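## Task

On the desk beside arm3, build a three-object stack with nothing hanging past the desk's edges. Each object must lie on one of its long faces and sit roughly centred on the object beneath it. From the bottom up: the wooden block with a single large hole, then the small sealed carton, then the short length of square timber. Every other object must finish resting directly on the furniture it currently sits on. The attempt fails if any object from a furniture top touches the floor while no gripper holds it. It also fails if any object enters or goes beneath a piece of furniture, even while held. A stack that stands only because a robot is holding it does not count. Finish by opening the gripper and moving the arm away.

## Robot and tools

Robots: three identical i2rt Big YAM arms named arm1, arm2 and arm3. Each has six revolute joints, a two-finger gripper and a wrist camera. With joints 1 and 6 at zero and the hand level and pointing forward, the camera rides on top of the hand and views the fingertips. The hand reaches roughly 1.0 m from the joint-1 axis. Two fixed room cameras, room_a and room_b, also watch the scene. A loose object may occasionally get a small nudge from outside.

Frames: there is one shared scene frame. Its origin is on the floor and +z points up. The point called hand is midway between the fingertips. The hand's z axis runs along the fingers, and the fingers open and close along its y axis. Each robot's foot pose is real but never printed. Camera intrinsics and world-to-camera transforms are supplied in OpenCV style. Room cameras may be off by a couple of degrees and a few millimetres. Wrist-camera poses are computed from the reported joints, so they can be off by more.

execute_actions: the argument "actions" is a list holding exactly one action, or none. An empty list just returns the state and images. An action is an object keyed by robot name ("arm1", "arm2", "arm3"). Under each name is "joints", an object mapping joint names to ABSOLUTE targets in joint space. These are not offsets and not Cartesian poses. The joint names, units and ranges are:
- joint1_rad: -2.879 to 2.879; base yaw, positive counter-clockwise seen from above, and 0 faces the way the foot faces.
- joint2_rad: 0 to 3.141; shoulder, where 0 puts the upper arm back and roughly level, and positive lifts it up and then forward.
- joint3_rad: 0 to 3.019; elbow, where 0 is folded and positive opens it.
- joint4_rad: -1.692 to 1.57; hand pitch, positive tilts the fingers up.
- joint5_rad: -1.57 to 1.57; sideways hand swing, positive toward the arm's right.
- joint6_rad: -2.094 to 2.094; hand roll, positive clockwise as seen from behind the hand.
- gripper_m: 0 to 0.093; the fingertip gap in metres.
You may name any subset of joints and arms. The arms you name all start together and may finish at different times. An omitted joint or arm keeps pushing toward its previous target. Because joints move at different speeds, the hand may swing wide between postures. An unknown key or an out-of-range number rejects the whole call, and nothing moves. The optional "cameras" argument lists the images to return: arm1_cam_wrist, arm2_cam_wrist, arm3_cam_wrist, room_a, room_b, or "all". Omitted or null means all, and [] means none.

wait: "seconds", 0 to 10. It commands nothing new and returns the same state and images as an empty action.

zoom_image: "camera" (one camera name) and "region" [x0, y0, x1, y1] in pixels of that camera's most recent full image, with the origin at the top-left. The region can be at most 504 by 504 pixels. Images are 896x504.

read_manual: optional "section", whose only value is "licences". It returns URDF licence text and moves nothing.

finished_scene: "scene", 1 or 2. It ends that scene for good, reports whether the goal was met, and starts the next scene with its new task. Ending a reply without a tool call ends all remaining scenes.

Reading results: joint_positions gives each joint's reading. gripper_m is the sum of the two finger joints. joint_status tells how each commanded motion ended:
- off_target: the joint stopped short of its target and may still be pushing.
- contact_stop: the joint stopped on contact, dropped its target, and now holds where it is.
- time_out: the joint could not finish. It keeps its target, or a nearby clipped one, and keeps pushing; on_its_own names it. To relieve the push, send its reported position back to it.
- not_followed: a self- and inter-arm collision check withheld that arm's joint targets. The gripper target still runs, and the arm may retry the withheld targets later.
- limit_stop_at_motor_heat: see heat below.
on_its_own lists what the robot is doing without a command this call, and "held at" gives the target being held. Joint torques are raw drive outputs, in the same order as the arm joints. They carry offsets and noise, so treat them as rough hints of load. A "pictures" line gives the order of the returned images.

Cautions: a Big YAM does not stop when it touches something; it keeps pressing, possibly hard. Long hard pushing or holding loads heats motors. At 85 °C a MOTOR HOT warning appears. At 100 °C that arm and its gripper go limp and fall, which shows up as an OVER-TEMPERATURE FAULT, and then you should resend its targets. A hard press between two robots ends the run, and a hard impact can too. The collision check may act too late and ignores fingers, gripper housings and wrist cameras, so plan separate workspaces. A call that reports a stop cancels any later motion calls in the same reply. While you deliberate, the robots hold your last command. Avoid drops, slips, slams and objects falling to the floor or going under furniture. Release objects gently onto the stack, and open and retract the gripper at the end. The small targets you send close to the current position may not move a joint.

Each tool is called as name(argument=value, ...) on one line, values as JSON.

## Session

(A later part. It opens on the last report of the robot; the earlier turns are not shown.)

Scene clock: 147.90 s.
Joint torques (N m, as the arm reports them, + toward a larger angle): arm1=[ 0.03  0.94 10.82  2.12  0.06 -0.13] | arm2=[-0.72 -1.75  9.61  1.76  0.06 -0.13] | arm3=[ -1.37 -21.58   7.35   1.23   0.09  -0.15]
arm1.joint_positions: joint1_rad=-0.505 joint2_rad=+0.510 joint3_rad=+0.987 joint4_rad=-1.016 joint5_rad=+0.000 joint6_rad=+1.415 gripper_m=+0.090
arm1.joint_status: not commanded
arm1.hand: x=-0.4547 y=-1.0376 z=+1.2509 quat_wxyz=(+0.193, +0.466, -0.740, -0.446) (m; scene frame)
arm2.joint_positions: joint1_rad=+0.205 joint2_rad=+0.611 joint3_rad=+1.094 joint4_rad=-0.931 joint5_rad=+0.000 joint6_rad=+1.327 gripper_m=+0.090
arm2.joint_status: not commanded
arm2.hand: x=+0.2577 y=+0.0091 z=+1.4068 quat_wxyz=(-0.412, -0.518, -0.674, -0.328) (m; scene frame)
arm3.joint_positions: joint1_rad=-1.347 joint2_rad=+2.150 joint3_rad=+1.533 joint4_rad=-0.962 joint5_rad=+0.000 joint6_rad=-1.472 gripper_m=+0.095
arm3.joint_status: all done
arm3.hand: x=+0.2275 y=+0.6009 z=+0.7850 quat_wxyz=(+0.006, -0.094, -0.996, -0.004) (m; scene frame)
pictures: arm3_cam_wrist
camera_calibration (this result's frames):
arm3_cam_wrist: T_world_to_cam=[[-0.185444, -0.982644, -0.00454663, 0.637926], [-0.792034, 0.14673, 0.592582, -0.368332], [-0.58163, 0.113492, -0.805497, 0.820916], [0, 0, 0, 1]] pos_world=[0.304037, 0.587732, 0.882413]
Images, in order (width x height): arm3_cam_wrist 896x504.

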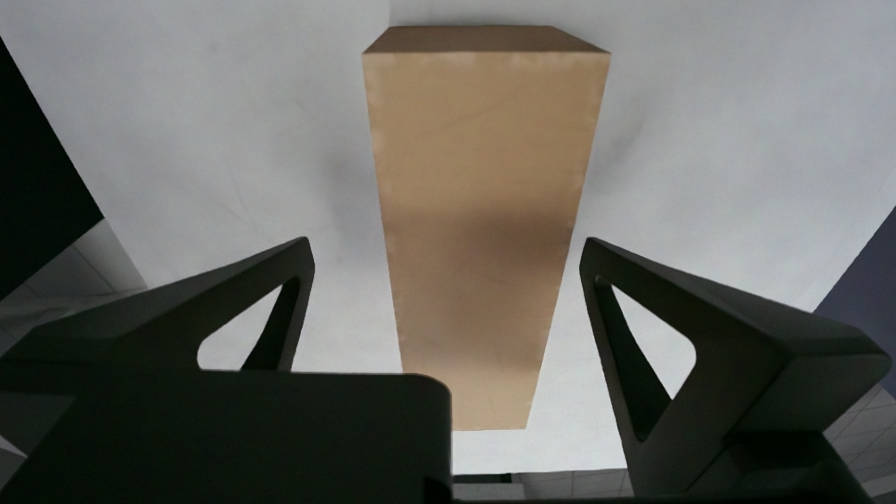

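execute_actions(actions=[{"arm3":{"joints":{"joint4_rad":-0.915,"gripper_m":0.03}}}], cameras=["arm3_cam_wrist"])

Scene clock: 150.43 s.
Joint torques (N m, as the arm reports them, + toward a larger angle): arm1=[ 0.15  0.87 10.81  2.14  0.06 -0.13] | arm2=[-0.74 -1.77  9.62  1.75  0.06 -0.13] | arm3=[ -1.38 -21.74   7.41   1.39   0.1   -0.13]
arm1.joint_positions: joint1_rad=-0.505 joint2_rad=+0.510 joint3_rad=+0.987 joint4_rad=-1.016 joint5_rad=+0.000 joint6_rad=+1.415 gripper_m=+0.090
arm1.joint_status: not commanded
arm1.hand: x=-0.4547 y=-1.0376 z=+1.2509 quat_wxyz=(+0.193, +0.466, -0.740, -0.446) (m; scene frame)
arm2.joint_positions: joint1_rad=+0.205 joint2_rad=+0.611 joint3_rad=+1.094 joint4_rad=-0.931 joint5_rad=+0.000 joint6_rad=+1.327 gripper_m=+0.090
arm2.joint_status: not commanded
arm2.hand: x=+0.2577 y=+0.0091 z=+1.4068 quat_wxyz=(-0.412, -0.518, -0.674, -0.328) (m; scene frame)
arm3.joint_positions: joint1_rad=-1.347 joint2_rad=+2.150 joint3_rad=+1.533 joint4_rad=-0.934 joint5_rad=+0.000 joint6_rad=-1.473 gripper_m=+0.046
arm3.joint_status: gripper_m off_target (ended at +0.046, target +0.030); the others done
arm3.hand: x=+0.2269 y=+0.5940 z=+0.7850 quat_wxyz=(+0.006, -0.094, -0.996, +0.010) (m; scene frame)
pictures: arm3_cam_wrist
camera_calibration (this result's frames):
arm3_cam_wrist: T_world_to_cam=[[-0.184373, -0.982583, 0.0231606, 0.609081], [-0.790719, 0.162285, 0.590277, -0.375567], [-0.583755, 0.0905176, -0.806868, 0.836566], [0, 0, 0, 1]] pos_world=[0.30368, 0.583698, 0.882581]
Images, in order (width x height): arm3_cam_wrist 896x504.

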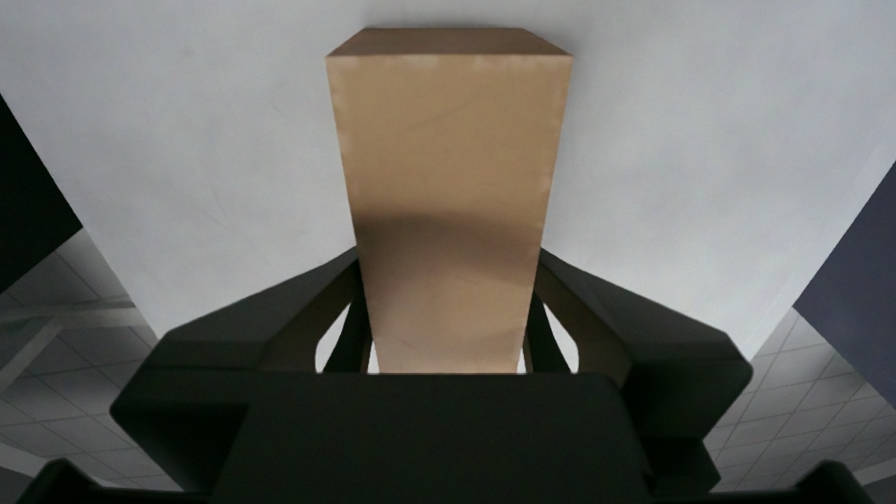

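execute_actions(actions=[{"arm3":{"joints":{"joint2_rad":1.885,"joint4_rad":-1.22}}}], cameras=[])

execute_actions(actions=[{"arm3":{"joints":{"joint1_rad":2.332,"joint6_rad":-2.04}}}], cameras=["arm3_cam_wrist","room_a","room_b"])

Scene clock: 159.53 s.
Joint torques (N m, as the arm reports them, + toward a larger angle): arm1=[ 0.05  0.9  10.81  2.17  0.06 -0.13] | arm2=[-0.74 -1.74  9.62  1.75  0.06 -0.13] | arm3=[ -1.37 -19.36   8.38  -0.32   0.09  -0.13]
arm1.joint_positions: joint1_rad=-0.505 joint2_rad=+0.510 joint3_rad=+0.987 joint4_rad=-1.016 joint5_rad=+0.000 joint6_rad=+1.415 gripper_m=+0.090
arm1.joint_status: not commanded
arm1.hand: x=-0.4547 y=-1.0376 z=+1.2509 quat_wxyz=(+0.193, +0.466, -0.740, -0.446) (m; scene frame)
arm2.joint_positions: joint1_rad=+0.205 joint2_rad=+0.611 joint3_rad=+1.094 joint4_rad=-0.931 joint5_rad=+0.000 joint6_rad=+1.327 gripper_m=+0.090
arm2.joint_status: not commanded
arm2.hand: x=+0.2577 y=+0.0091 z=+1.4068 quat_wxyz=(-0.412, -0.518, -0.674, -0.328) (m; scene frame)
arm3.joint_positions: joint1_rad=-1.347 joint2_rad=+1.891 joint3_rad=+1.533 joint4_rad=-1.203 joint5_rad=+0.000 joint6_rad=-1.473 gripper_m=+0.046
arm3.joint_status: all done
arm3.hand: x=+0.2317 y=+0.6304 z=+0.9305 quat_wxyz=(+0.006, -0.094, -0.996, +0.005) (m; scene frame)
pictures: none
No camera images: the call's "cameras" was empty. Leave "cameras" out to get every camera's image.

Scene clock: 162.63 s.
Joint torques (N m, as the arm reports them, + toward a larger angle): arm1=[ 0.27  0.97 10.84  2.11  0.06 -0.12] | arm2=[-0.75 -1.74  9.62  1.77  0.06 -0.13] | arm3=[ -0.94 -19.2    8.35  -0.37   0.13  -0.14]
arm1.joint_positions: joint1_rad=-0.505 joint2_rad=+0.510 joint3_rad=+0.987 joint4_rad=-1.016 joint5_rad=+0.000 joint6_rad=+1.415 gripper_m=+0.090
arm1.joint_status: not commanded
arm1.hand: x=-0.4547 y=-1.0376 z=+1.2509 quat_wxyz=(+0.193, +0.466, -0.740, -0.446) (m; scene frame)
arm2.joint_positions: joint1_rad=+0.205 joint2_rad=+0.611 joint3_rad=+1.094 joint4_rad=-0.931 joint5_rad=+0.000 joint6_rad=+1.327 gripper_m=+0.090
arm2.joint_status: not commanded
arm2.hand: x=+0.2577 y=+0.0091 z=+1.4068 quat_wxyz=(-0.412, -0.518, -0.674, -0.328) (m; scene frame)
arm3.joint_positions: joint1_rad=+2.335 joint2_rad=+1.891 joint3_rad=+1.533 joint4_rad=-1.203 joint5_rad=-0.001 joint6_rad=-2.027 gripper_m=+0.046
arm3.joint_status: all done
arm3.hand: x=+0.0367 y=+1.7032 z=+0.9343 quat_wxyz=(-0.008, +0.899, +0.438, -0.005) (m; scene frame)
pictures: arm3_cam_wrist, room_a, room_b
camera_calibration (this result's frames):
arm3_cam_wrist: T_world_to_cam=[[-0.788893, 0.614151, 0.0215982, -1.03551], [0.509599, 0.634143, 0.581526, -1.6372], [0.343448, 0.469768, -0.813241, 0.0715746], [0, 0, 0, 1]] pos_world=[-0.00717358, 1.64056, 1.03265]
Images, in order (width x height): arm3_cam_wrist 896x504, room_a 896x504, room_b 896x504.

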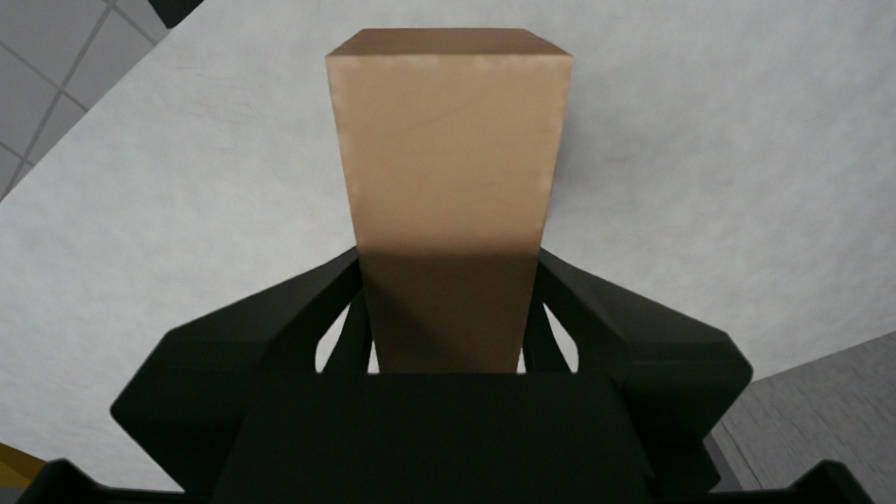

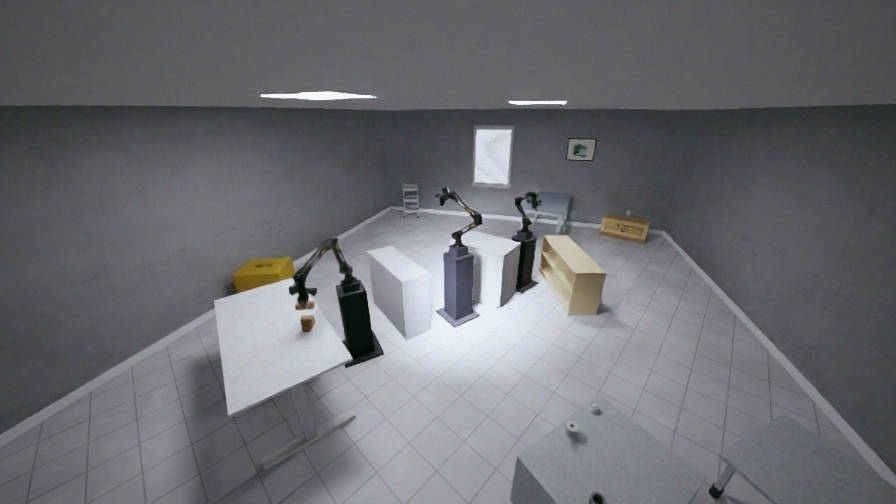

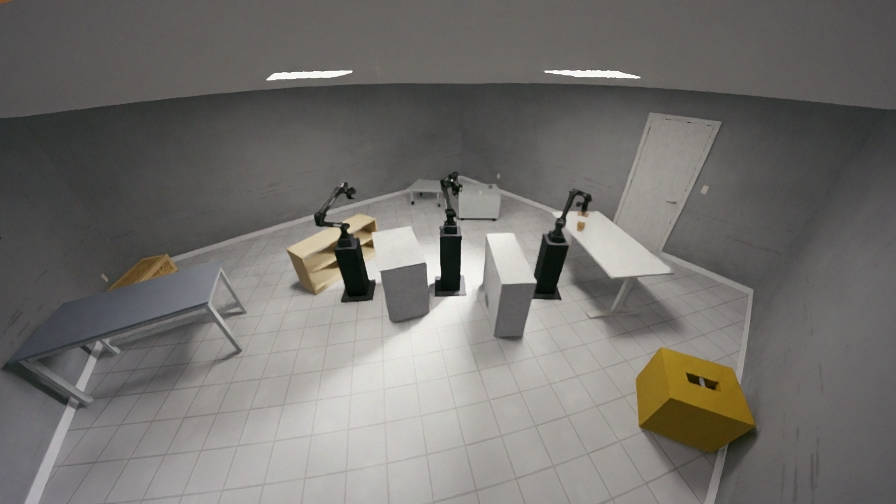

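execute_actions(actions=[{"arm3":{"joints":{"joint1_rad":2.318,"joint2_rad":1.955,"joint3_rad":1.437,"joint4_rad":-1.01}}}], cameras=["arm3_cam_wrist","room_a","room_b"])

zoom_image(camera="room_a", region=[275, 285, 345, 345])

zoom_image(camera="room_b", region=[555, 195, 615, 245])

Scene clock: 166.50 s.
Joint torques (N m, as the arm reports them, + toward a larger angle): arm1=[ 0.02  0.93 10.82  2.14  0.06 -0.13] | arm2=[-0.73 -1.76  9.62  1.75  0.06 -0.13] | arm3=[ -1.06 -20.6    7.55   1.22   0.13  -0.15]
arm1.joint_positions: joint1_rad=-0.505 joint2_rad=+0.510 joint3_rad=+0.987 joint4_rad=-1.016 joint5_rad=+0.000 joint6_rad=+1.415 gripper_m=+0.090
arm1.joint_status: not commanded
arm1.hand: x=-0.4547 y=-1.0376 z=+1.2509 quat_wxyz=(+0.193, +0.466, -0.740, -0.446) (m; scene frame)
arm2.joint_positions: joint1_rad=+0.205 joint2_rad=+0.611 joint3_rad=+1.094 joint4_rad=-0.931 joint5_rad=+0.000 joint6_rad=+1.327 gripper_m=+0.090
arm2.joint_status: not commanded
arm2.hand: x=+0.2577 y=+0.0091 z=+1.4068 quat_wxyz=(-0.412, -0.518, -0.674, -0.328) (m; scene frame)
arm3.joint_positions: joint1_rad=+2.322 joint2_rad=+1.971 joint3_rad=+1.428 joint4_rad=-1.028 joint5_rad=-0.001 joint6_rad=-2.027 gripper_m=+0.046
arm3.joint_status: all done
arm3.hand: x=+0.0456 y=+1.7002 z=+0.8542 quat_wxyz=(-0.003, +0.902, +0.432, -0.005) (m; scene frame)
pictures: arm3_cam_wrist, room_a, room_b
camera_calibration (this result's frames):
arm3_cam_wrist: T_world_to_cam=[[-0.780764, 0.624718, 0.0116055, -1.03473], [0.515251, 0.633225, 0.577532, -1.58857], [0.353445, 0.456896, -0.816286, 0.0287852], [0, 0, 0, 1]] pos_world=[0.000457015, 1.63918, 0.952954]
Images, in order (width x height): arm3_cam_wrist 896x504, room_a 896x504, room_b 896x504.

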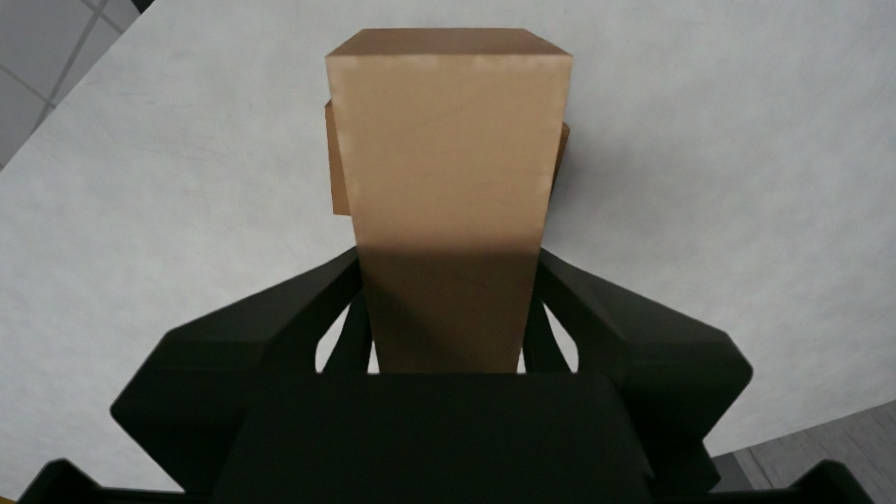

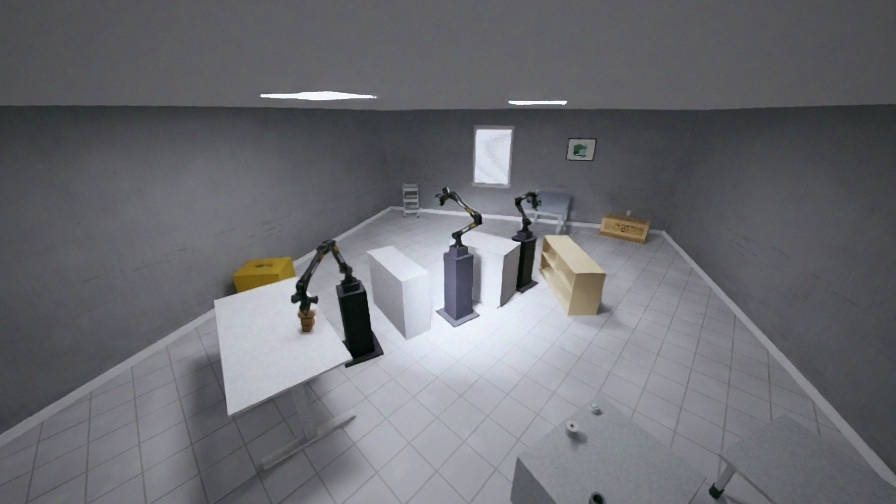

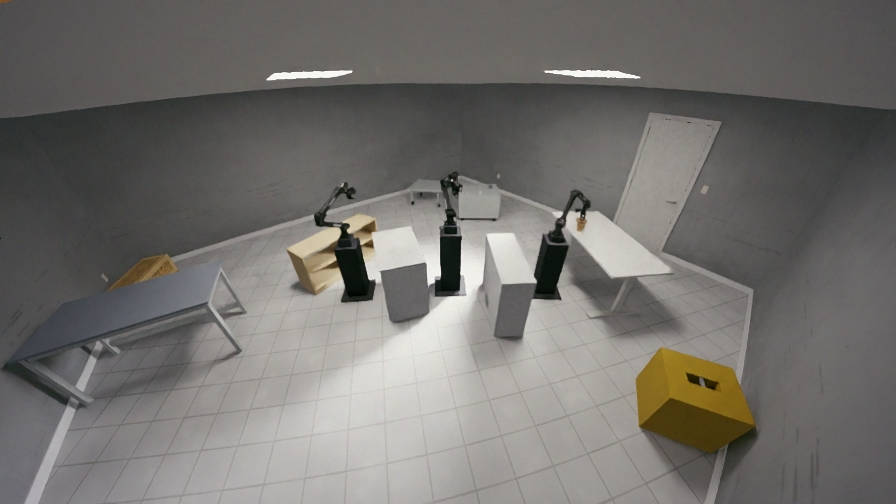

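Region (275, 285, 345, 345) of room_a's 896x504 image, scaled by 7.200, with more detail than that image has; it fills the top 432 rows of this view, and the rest is white.

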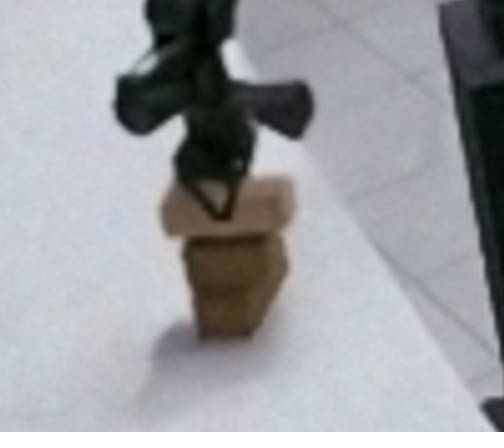

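Region (555, 195, 615, 245) of room_b's 896x504 image, scaled by 8.400, with more detail than that image has.

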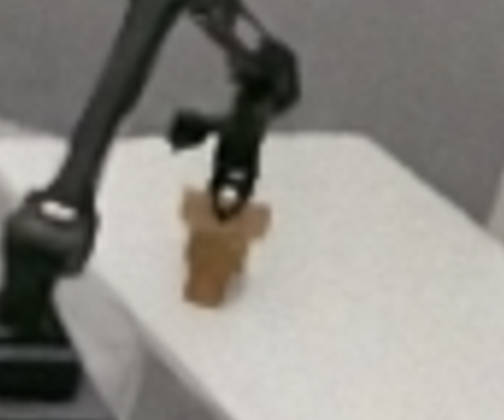

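execute_actions(actions=[{"arm3":{"joints":{"joint2_rad":2.01,"joint4_rad":-0.99}}}], cameras=["arm3_cam_wrist","room_a"])

Scene clock: 170.50 s.
Joint torques (N m, as the arm reports them, + toward a larger angle): arm1=[ 0.1   0.88 10.83  2.13  0.06 -0.12] | arm2=[-0.77 -1.74  9.61  1.75  0.06 -0.13] | arm3=[ -1.03 -17.58   7.45   1.17   0.11  -0.14]
arm1.joint_positions: joint1_rad=-0.505 joint2_rad=+0.510 joint3_rad=+0.987 joint4_rad=-1.016 joint5_rad=+0.000 joint6_rad=+1.415 gripper_m=+0.090
arm1.joint_status: not commanded
arm1.hand: x=-0.4547 y=-1.0376 z=+1.2509 quat_wxyz=(+0.193, +0.466, -0.740, -0.446) (m; scene frame)
arm2.joint_positions: joint1_rad=+0.205 joint2_rad=+0.611 joint3_rad=+1.094 joint4_rad=-0.931 joint5_rad=+0.000 joint6_rad=+1.327 gripper_m=+0.090
arm2.joint_status: not commanded
arm2.hand: x=+0.2577 y=+0.0091 z=+1.4068 quat_wxyz=(-0.412, -0.518, -0.674, -0.328) (m; scene frame)
arm3.joint_positions: joint1_rad=+2.322 joint2_rad=+1.994 joint3_rad=+1.428 joint4_rad=-1.006 joint5_rad=-0.001 joint6_rad=-2.028 gripper_m=+0.046
arm3.joint_status: all done
arm3.hand: x=+0.0445 y=+1.7025 z=+0.8418 quat_wxyz=(-0.002, +0.902, +0.433, -0.005) (m; scene frame)
pictures: arm3_cam_wrist, room_a
camera_calibration (this result's frames):
arm3_cam_wrist: T_world_to_cam=[[-0.781017, 0.624423, 0.0104131, -1.03534], [0.514524, 0.633928, 0.577408, -1.58337], [0.353945, 0.456323, -0.81639, 0.0191382], [0, 0, 0, 1]] pos_world=[-0.000704244, 1.6415, 0.940657]
Images, in order (width x height): arm3_cam_wrist 896x504, room_a 896x504.

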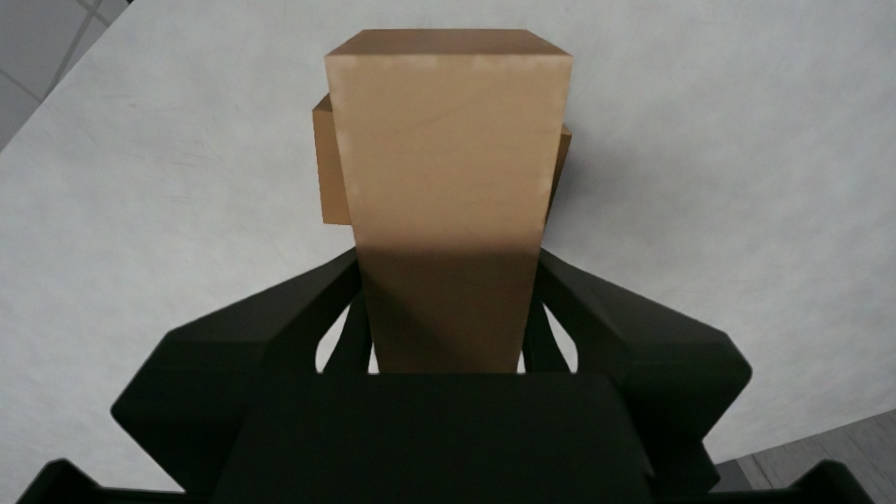

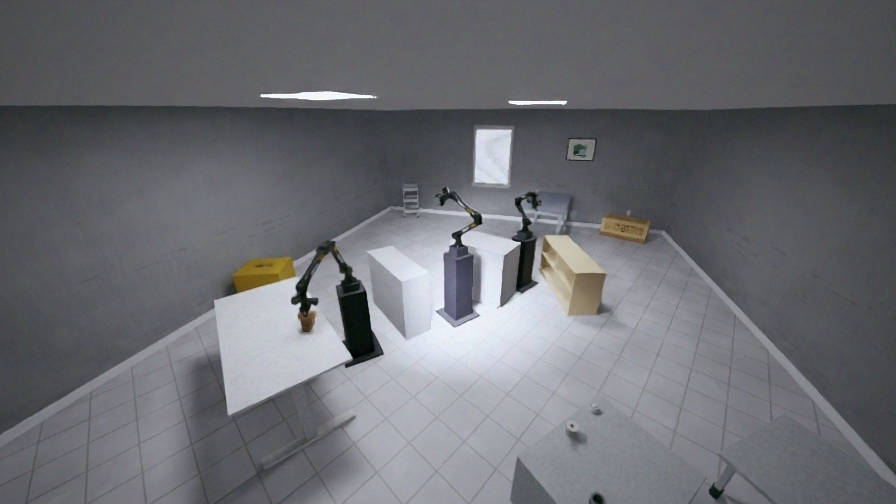

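execute_actions(actions=[{"arm3":{"joints":{"joint2_rad":2.035}}}], cameras=["arm3_cam_wrist"])

Scene clock: 171.97 s.
Joint torques (N m, as the arm reports them, + toward a larger angle): arm1=[ 0.14  0.96 10.82  2.14  0.06 -0.12] | arm2=[-0.75 -1.75  9.62  1.76  0.06 -0.13] | arm3=[ -1.03 -15.13   7.45   1.16   0.11  -0.14]
arm1.joint_positions: joint1_rad=-0.505 joint2_rad=+0.510 joint3_rad=+0.987 joint4_rad=-1.016 joint5_rad=+0.000 joint6_rad=+1.415 gripper_m=+0.090
arm1.joint_status: not commanded
arm1.hand: x=-0.4547 y=-1.0376 z=+1.2509 quat_wxyz=(+0.193, +0.466, -0.740, -0.446) (m; scene frame)
arm2.joint_positions: joint1_rad=+0.205 joint2_rad=+0.611 joint3_rad=+1.094 joint4_rad=-0.931 joint5_rad=+0.000 joint6_rad=+1.327 gripper_m=+0.090
arm2.joint_status: not commanded
arm2.hand: x=+0.2577 y=+0.0091 z=+1.4068 quat_wxyz=(-0.412, -0.518, -0.674, -0.328) (m; scene frame)
arm3.joint_positions: joint1_rad=+2.322 joint2_rad=+1.995 joint3_rad=+1.428 joint4_rad=-1.006 joint5_rad=-0.001 joint6_rad=-2.028 gripper_m=+0.046
arm3.joint_status: all done
arm3.hand: x=+0.0445 y=+1.7024 z=+0.8416 quat_wxyz=(-0.002, +0.902, +0.433, -0.005) (m; scene frame)
pictures: arm3_cam_wrist
camera_calibration (this result's frames):
arm3_cam_wrist: T_world_to_cam=[[-0.781021, 0.624424, 0.0100711, -1.035], [0.514429, 0.63413, 0.577272, -1.58346], [0.354076, 0.456042, -0.81649, 0.0195409], [0, 0, 0, 1]] pos_world=[-0.000700609, 1.64149, 0.940465]
Images, in order (width x height): arm3_cam_wrist 896x504.

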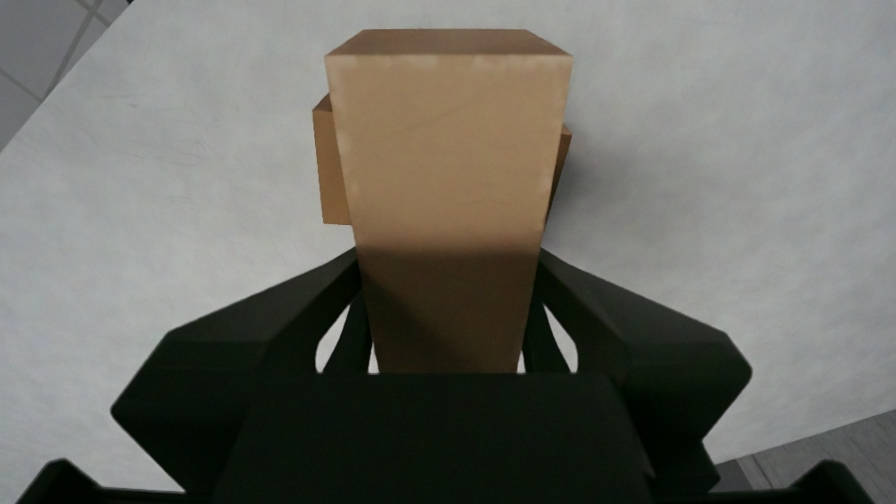

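execute_actions(actions=[{"arm3":{"joints":{"joint2_rad":2.0,"gripper_m":0.09}}}], cameras=["arm3_cam_wrist"])

Scene clock: 173.87 s.
Joint torques (N m, as the arm reports them, + toward a larger angle): arm1=[ 0.    0.84 10.83  2.11  0.07 -0.13] | arm2=[-0.76 -1.72  9.62  1.75  0.06 -0.13] | arm3=[ -1.07 -18.6    7.44   1.14   0.11  -0.14]
arm1.joint_positions: joint1_rad=-0.505 joint2_rad=+0.510 joint3_rad=+0.987 joint4_rad=-1.016 joint5_rad=+0.000 joint6_rad=+1.415 gripper_m=+0.090
arm1.joint_status: not commanded
arm1.hand: x=-0.4547 y=-1.0376 z=+1.2509 quat_wxyz=(+0.193, +0.466, -0.740, -0.446) (m; scene frame)
arm2.joint_positions: joint1_rad=+0.205 joint2_rad=+0.611 joint3_rad=+1.094 joint4_rad=-0.931 joint5_rad=+0.000 joint6_rad=+1.327 gripper_m=+0.090
arm2.joint_status: not commanded
arm2.hand: x=+0.2577 y=+0.0091 z=+1.4068 quat_wxyz=(-0.412, -0.518, -0.674, -0.328) (m; scene frame)
arm3.joint_positions: joint1_rad=+2.322 joint2_rad=+1.995 joint3_rad=+1.428 joint4_rad=-1.006 joint5_rad=-0.001 joint6_rad=-2.028 gripper_m=+0.090
arm3.joint_status: all done
arm3.hand: x=+0.0445 y=+1.7025 z=+0.8414 quat_wxyz=(-0.002, +0.902, +0.433, -0.005) (m; scene frame)
pictures: arm3_cam_wrist
camera_calibration (this result's frames):
arm3_cam_wrist: T_world_to_cam=[[-0.781259, 0.624126, 0.0100738, -1.03453], [0.514187, 0.634324, 0.577274, -1.58368], [0.353902, 0.45618, -0.816488, 0.0191333], [0, 0, 0, 1]] pos_world=[-0.000697654, 1.64151, 0.940259]
Images, in order (width x height): arm3_cam_wrist 896x504.

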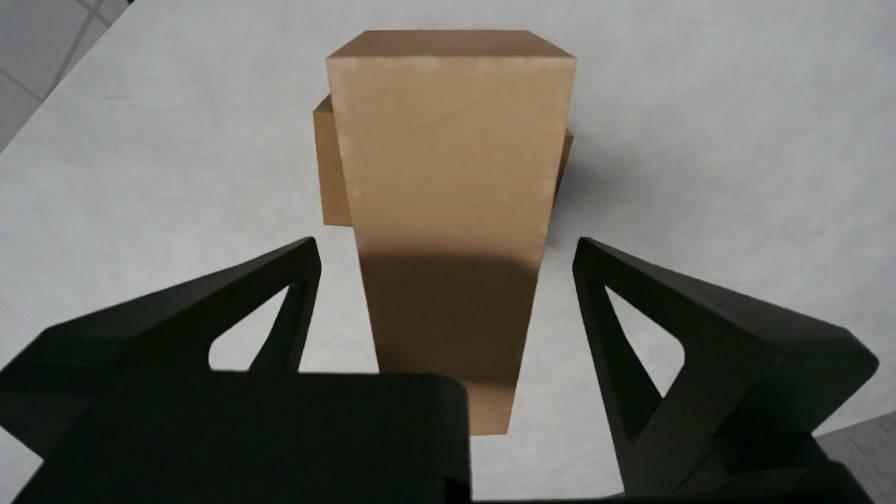

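Placed with no drop. Now lifting clear and checking.

execute_actions(actions=[{"arm3":{"joints":{"joint2_rad":1.3,"joint6_rad":-2.028}}}], cameras=["arm3_cam_wrist","room_a","room_b"])

zoom_image(camera="room_a", region=[275, 285, 345, 345])

zoom_image(camera="room_b", region=[555, 195, 615, 245])

Scene clock: 177.00 s.
Joint torques (N m, as the arm reports them, + toward a larger angle): arm1=[ 0.21  0.91 10.83  2.1   0.06 -0.12] | arm2=[-0.77 -1.8   9.62  1.75  0.06 -0.13] | arm3=[-1.11 -9.98  9.48  2.41  0.13  0.06]
arm1.joint_positions: joint1_rad=-0.505 joint2_rad=+0.510 joint3_rad=+0.987 joint4_rad=-1.016 joint5_rad=+0.000 joint6_rad=+1.415 gripper_m=+0.090
arm1.joint_status: not commanded
arm1.hand: x=-0.4547 y=-1.0376 z=+1.2509 quat_wxyz=(+0.193, +0.466, -0.740, -0.446) (m; scene frame)
arm2.joint_positions: joint1_rad=+0.205 joint2_rad=+0.611 joint3_rad=+1.094 joint4_rad=-0.931 joint5_rad=+0.000 joint6_rad=+1.327 gripper_m=+0.090
arm2.joint_status: not commanded
arm2.hand: x=+0.2577 y=+0.0091 z=+1.4068 quat_wxyz=(-0.412, -0.518, -0.674, -0.328) (m; scene frame)
arm3.joint_positions: joint1_rad=+2.322 joint2_rad=+1.300 joint3_rad=+1.428 joint4_rad=-1.005 joint5_rad=-0.001 joint6_rad=-2.028 gripper_m=+0.090
arm3.joint_status: all done
arm3.hand: x=+0.0651 y=+1.6665 z=+1.2178 quat_wxyz=(-0.343, +0.848, +0.405, -0.001) (m; scene frame)
pictures: arm3_cam_wrist, room_a, room_b
camera_calibration (this result's frames):
arm3_cam_wrist: T_world_to_cam=[[-0.686563, 0.434101, 0.583256, -1.38722], [0.708734, 0.220554, 0.670113, -1.22489], [0.162258, 0.873448, -0.459086, -0.782596], [0, 0, 0, 1]] pos_world=[0.0426895, 1.55591, 1.27064]
Images, in order (width x height): arm3_cam_wrist 896x504, room_a 896x504, room_b 896x504.

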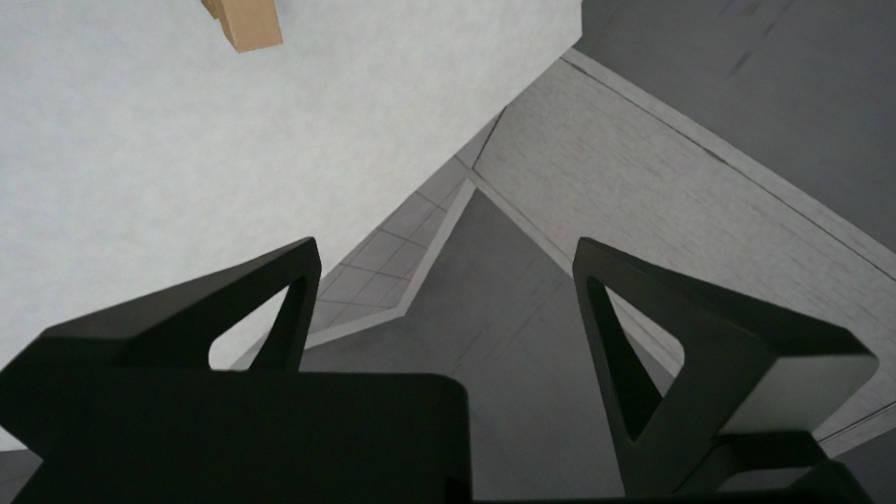

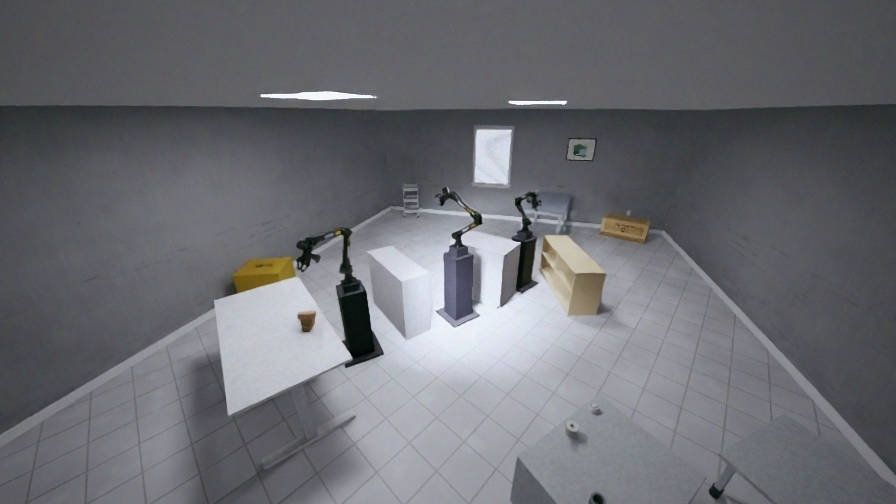

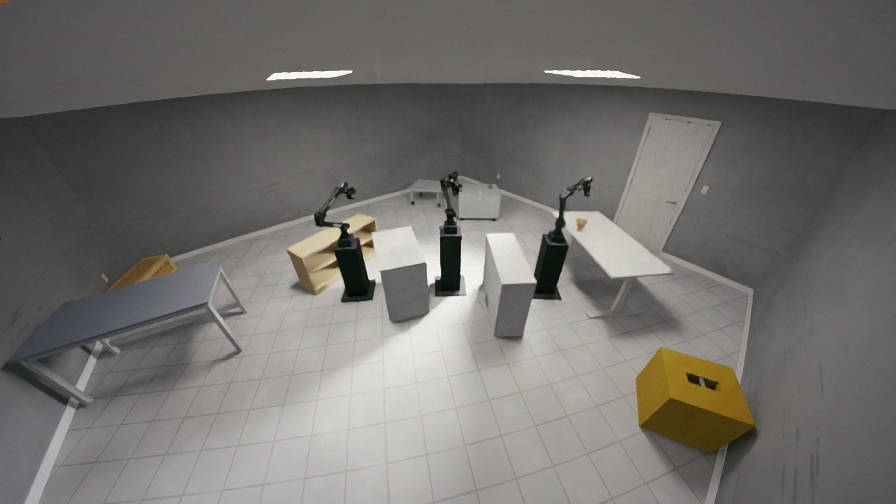

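Region (275, 285, 345, 345) of room_a's 896x504 image, scaled by 7.200, with more detail than that image has; it fills the top 432 rows of this view, and the rest is white.

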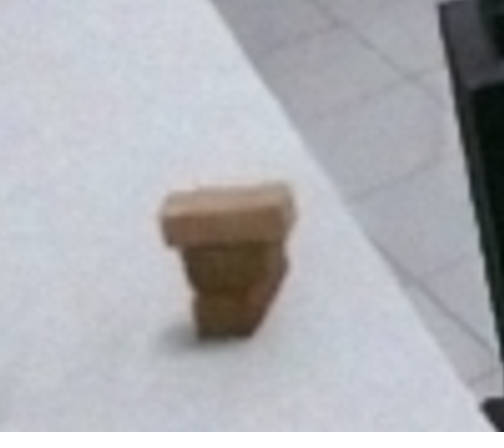

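Region (555, 195, 615, 245) of room_b's 896x504 image, scaled by 8.400, with more detail than that image has.

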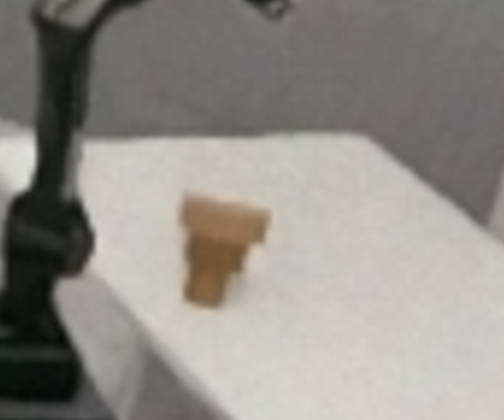

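execute_actions(actions=[{"arm3":{"joints":{"joint4_rad":-1.15,"joint6_rad":0}}}], cameras=["arm3_cam_wrist"])

zoom_image(camera="arm3_cam_wrist", region=[370, 110, 530, 270])

Scene clock: 182.83 s.
Joint torques (N m, as the arm reports them, + toward a larger angle): arm1=[ 0.1   0.96 10.82  2.11  0.05 -0.13] | arm2=[-0.71 -1.75  9.62  1.76  0.06 -0.13] | arm3=[-1.15 -9.83  9.4   0.78  0.19  0.13]
arm1.joint_positions: joint1_rad=-0.505 joint2_rad=+0.510 joint3_rad=+0.987 joint4_rad=-1.016 joint5_rad=+0.000 joint6_rad=+1.415 gripper_m=+0.090
arm1.joint_status: not commanded
arm1.hand: x=-0.4547 y=-1.0376 z=+1.2509 quat_wxyz=(+0.193, +0.466, -0.740, -0.446) (m; scene frame)
arm2.joint_positions: joint1_rad=+0.205 joint2_rad=+0.611 joint3_rad=+1.094 joint4_rad=-0.931 joint5_rad=+0.000 joint6_rad=+1.327 gripper_m=+0.090
arm2.joint_status: not commanded
arm2.hand: x=+0.2577 y=+0.0091 z=+1.4068 quat_wxyz=(-0.412, -0.518, -0.674, -0.328) (m; scene frame)
arm3.joint_positions: joint1_rad=+2.322 joint2_rad=+1.300 joint3_rad=+1.428 joint4_rad=-1.132 joint5_rad=-0.001 joint6_rad=-0.013 gripper_m=+0.090
arm3.joint_status: all done
arm3.hand: x=+0.0756 y=+1.6436 z=+1.1992 quat_wxyz=(-0.149, +0.812, -0.511, -0.240) (m; scene frame)
pictures: arm3_cam_wrist
camera_calibration (this result's frames):
arm3_cam_wrist: T_world_to_cam=[[0.90092, 0.433986, 0.000367279, -0.780128], [0.433431, -0.89981, 0.0497966, 1.39132], [0.0219415, -0.0447035, -0.998759, 1.39406], [0, 0, 0, 1]] pos_world=[0.0692057, 1.6528, 1.32333]
Images, in order (width x height): arm3_cam_wrist 896x504.

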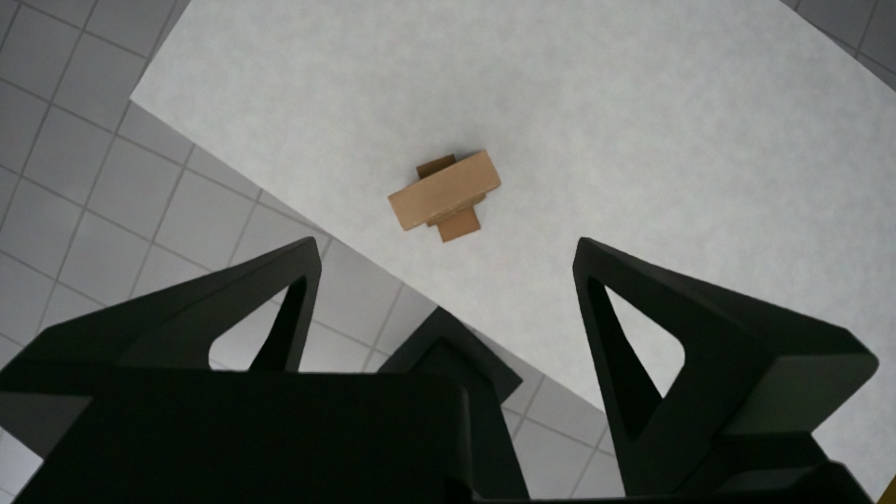

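Region (370, 110, 530, 270) of arm3_cam_wrist's 896x504 image, scaled by 3.150, with more detail than that image has.

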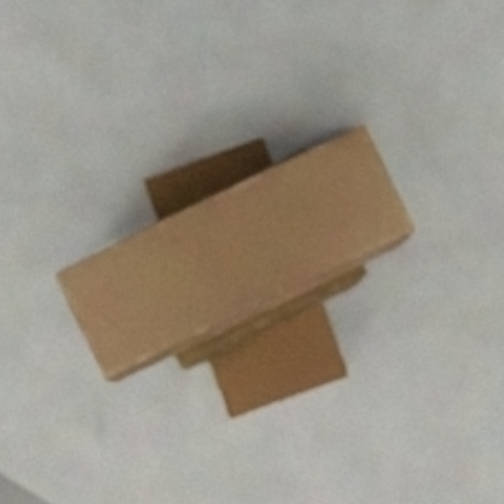

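finished_scene(scene=1)

The scene is finished: the task was done.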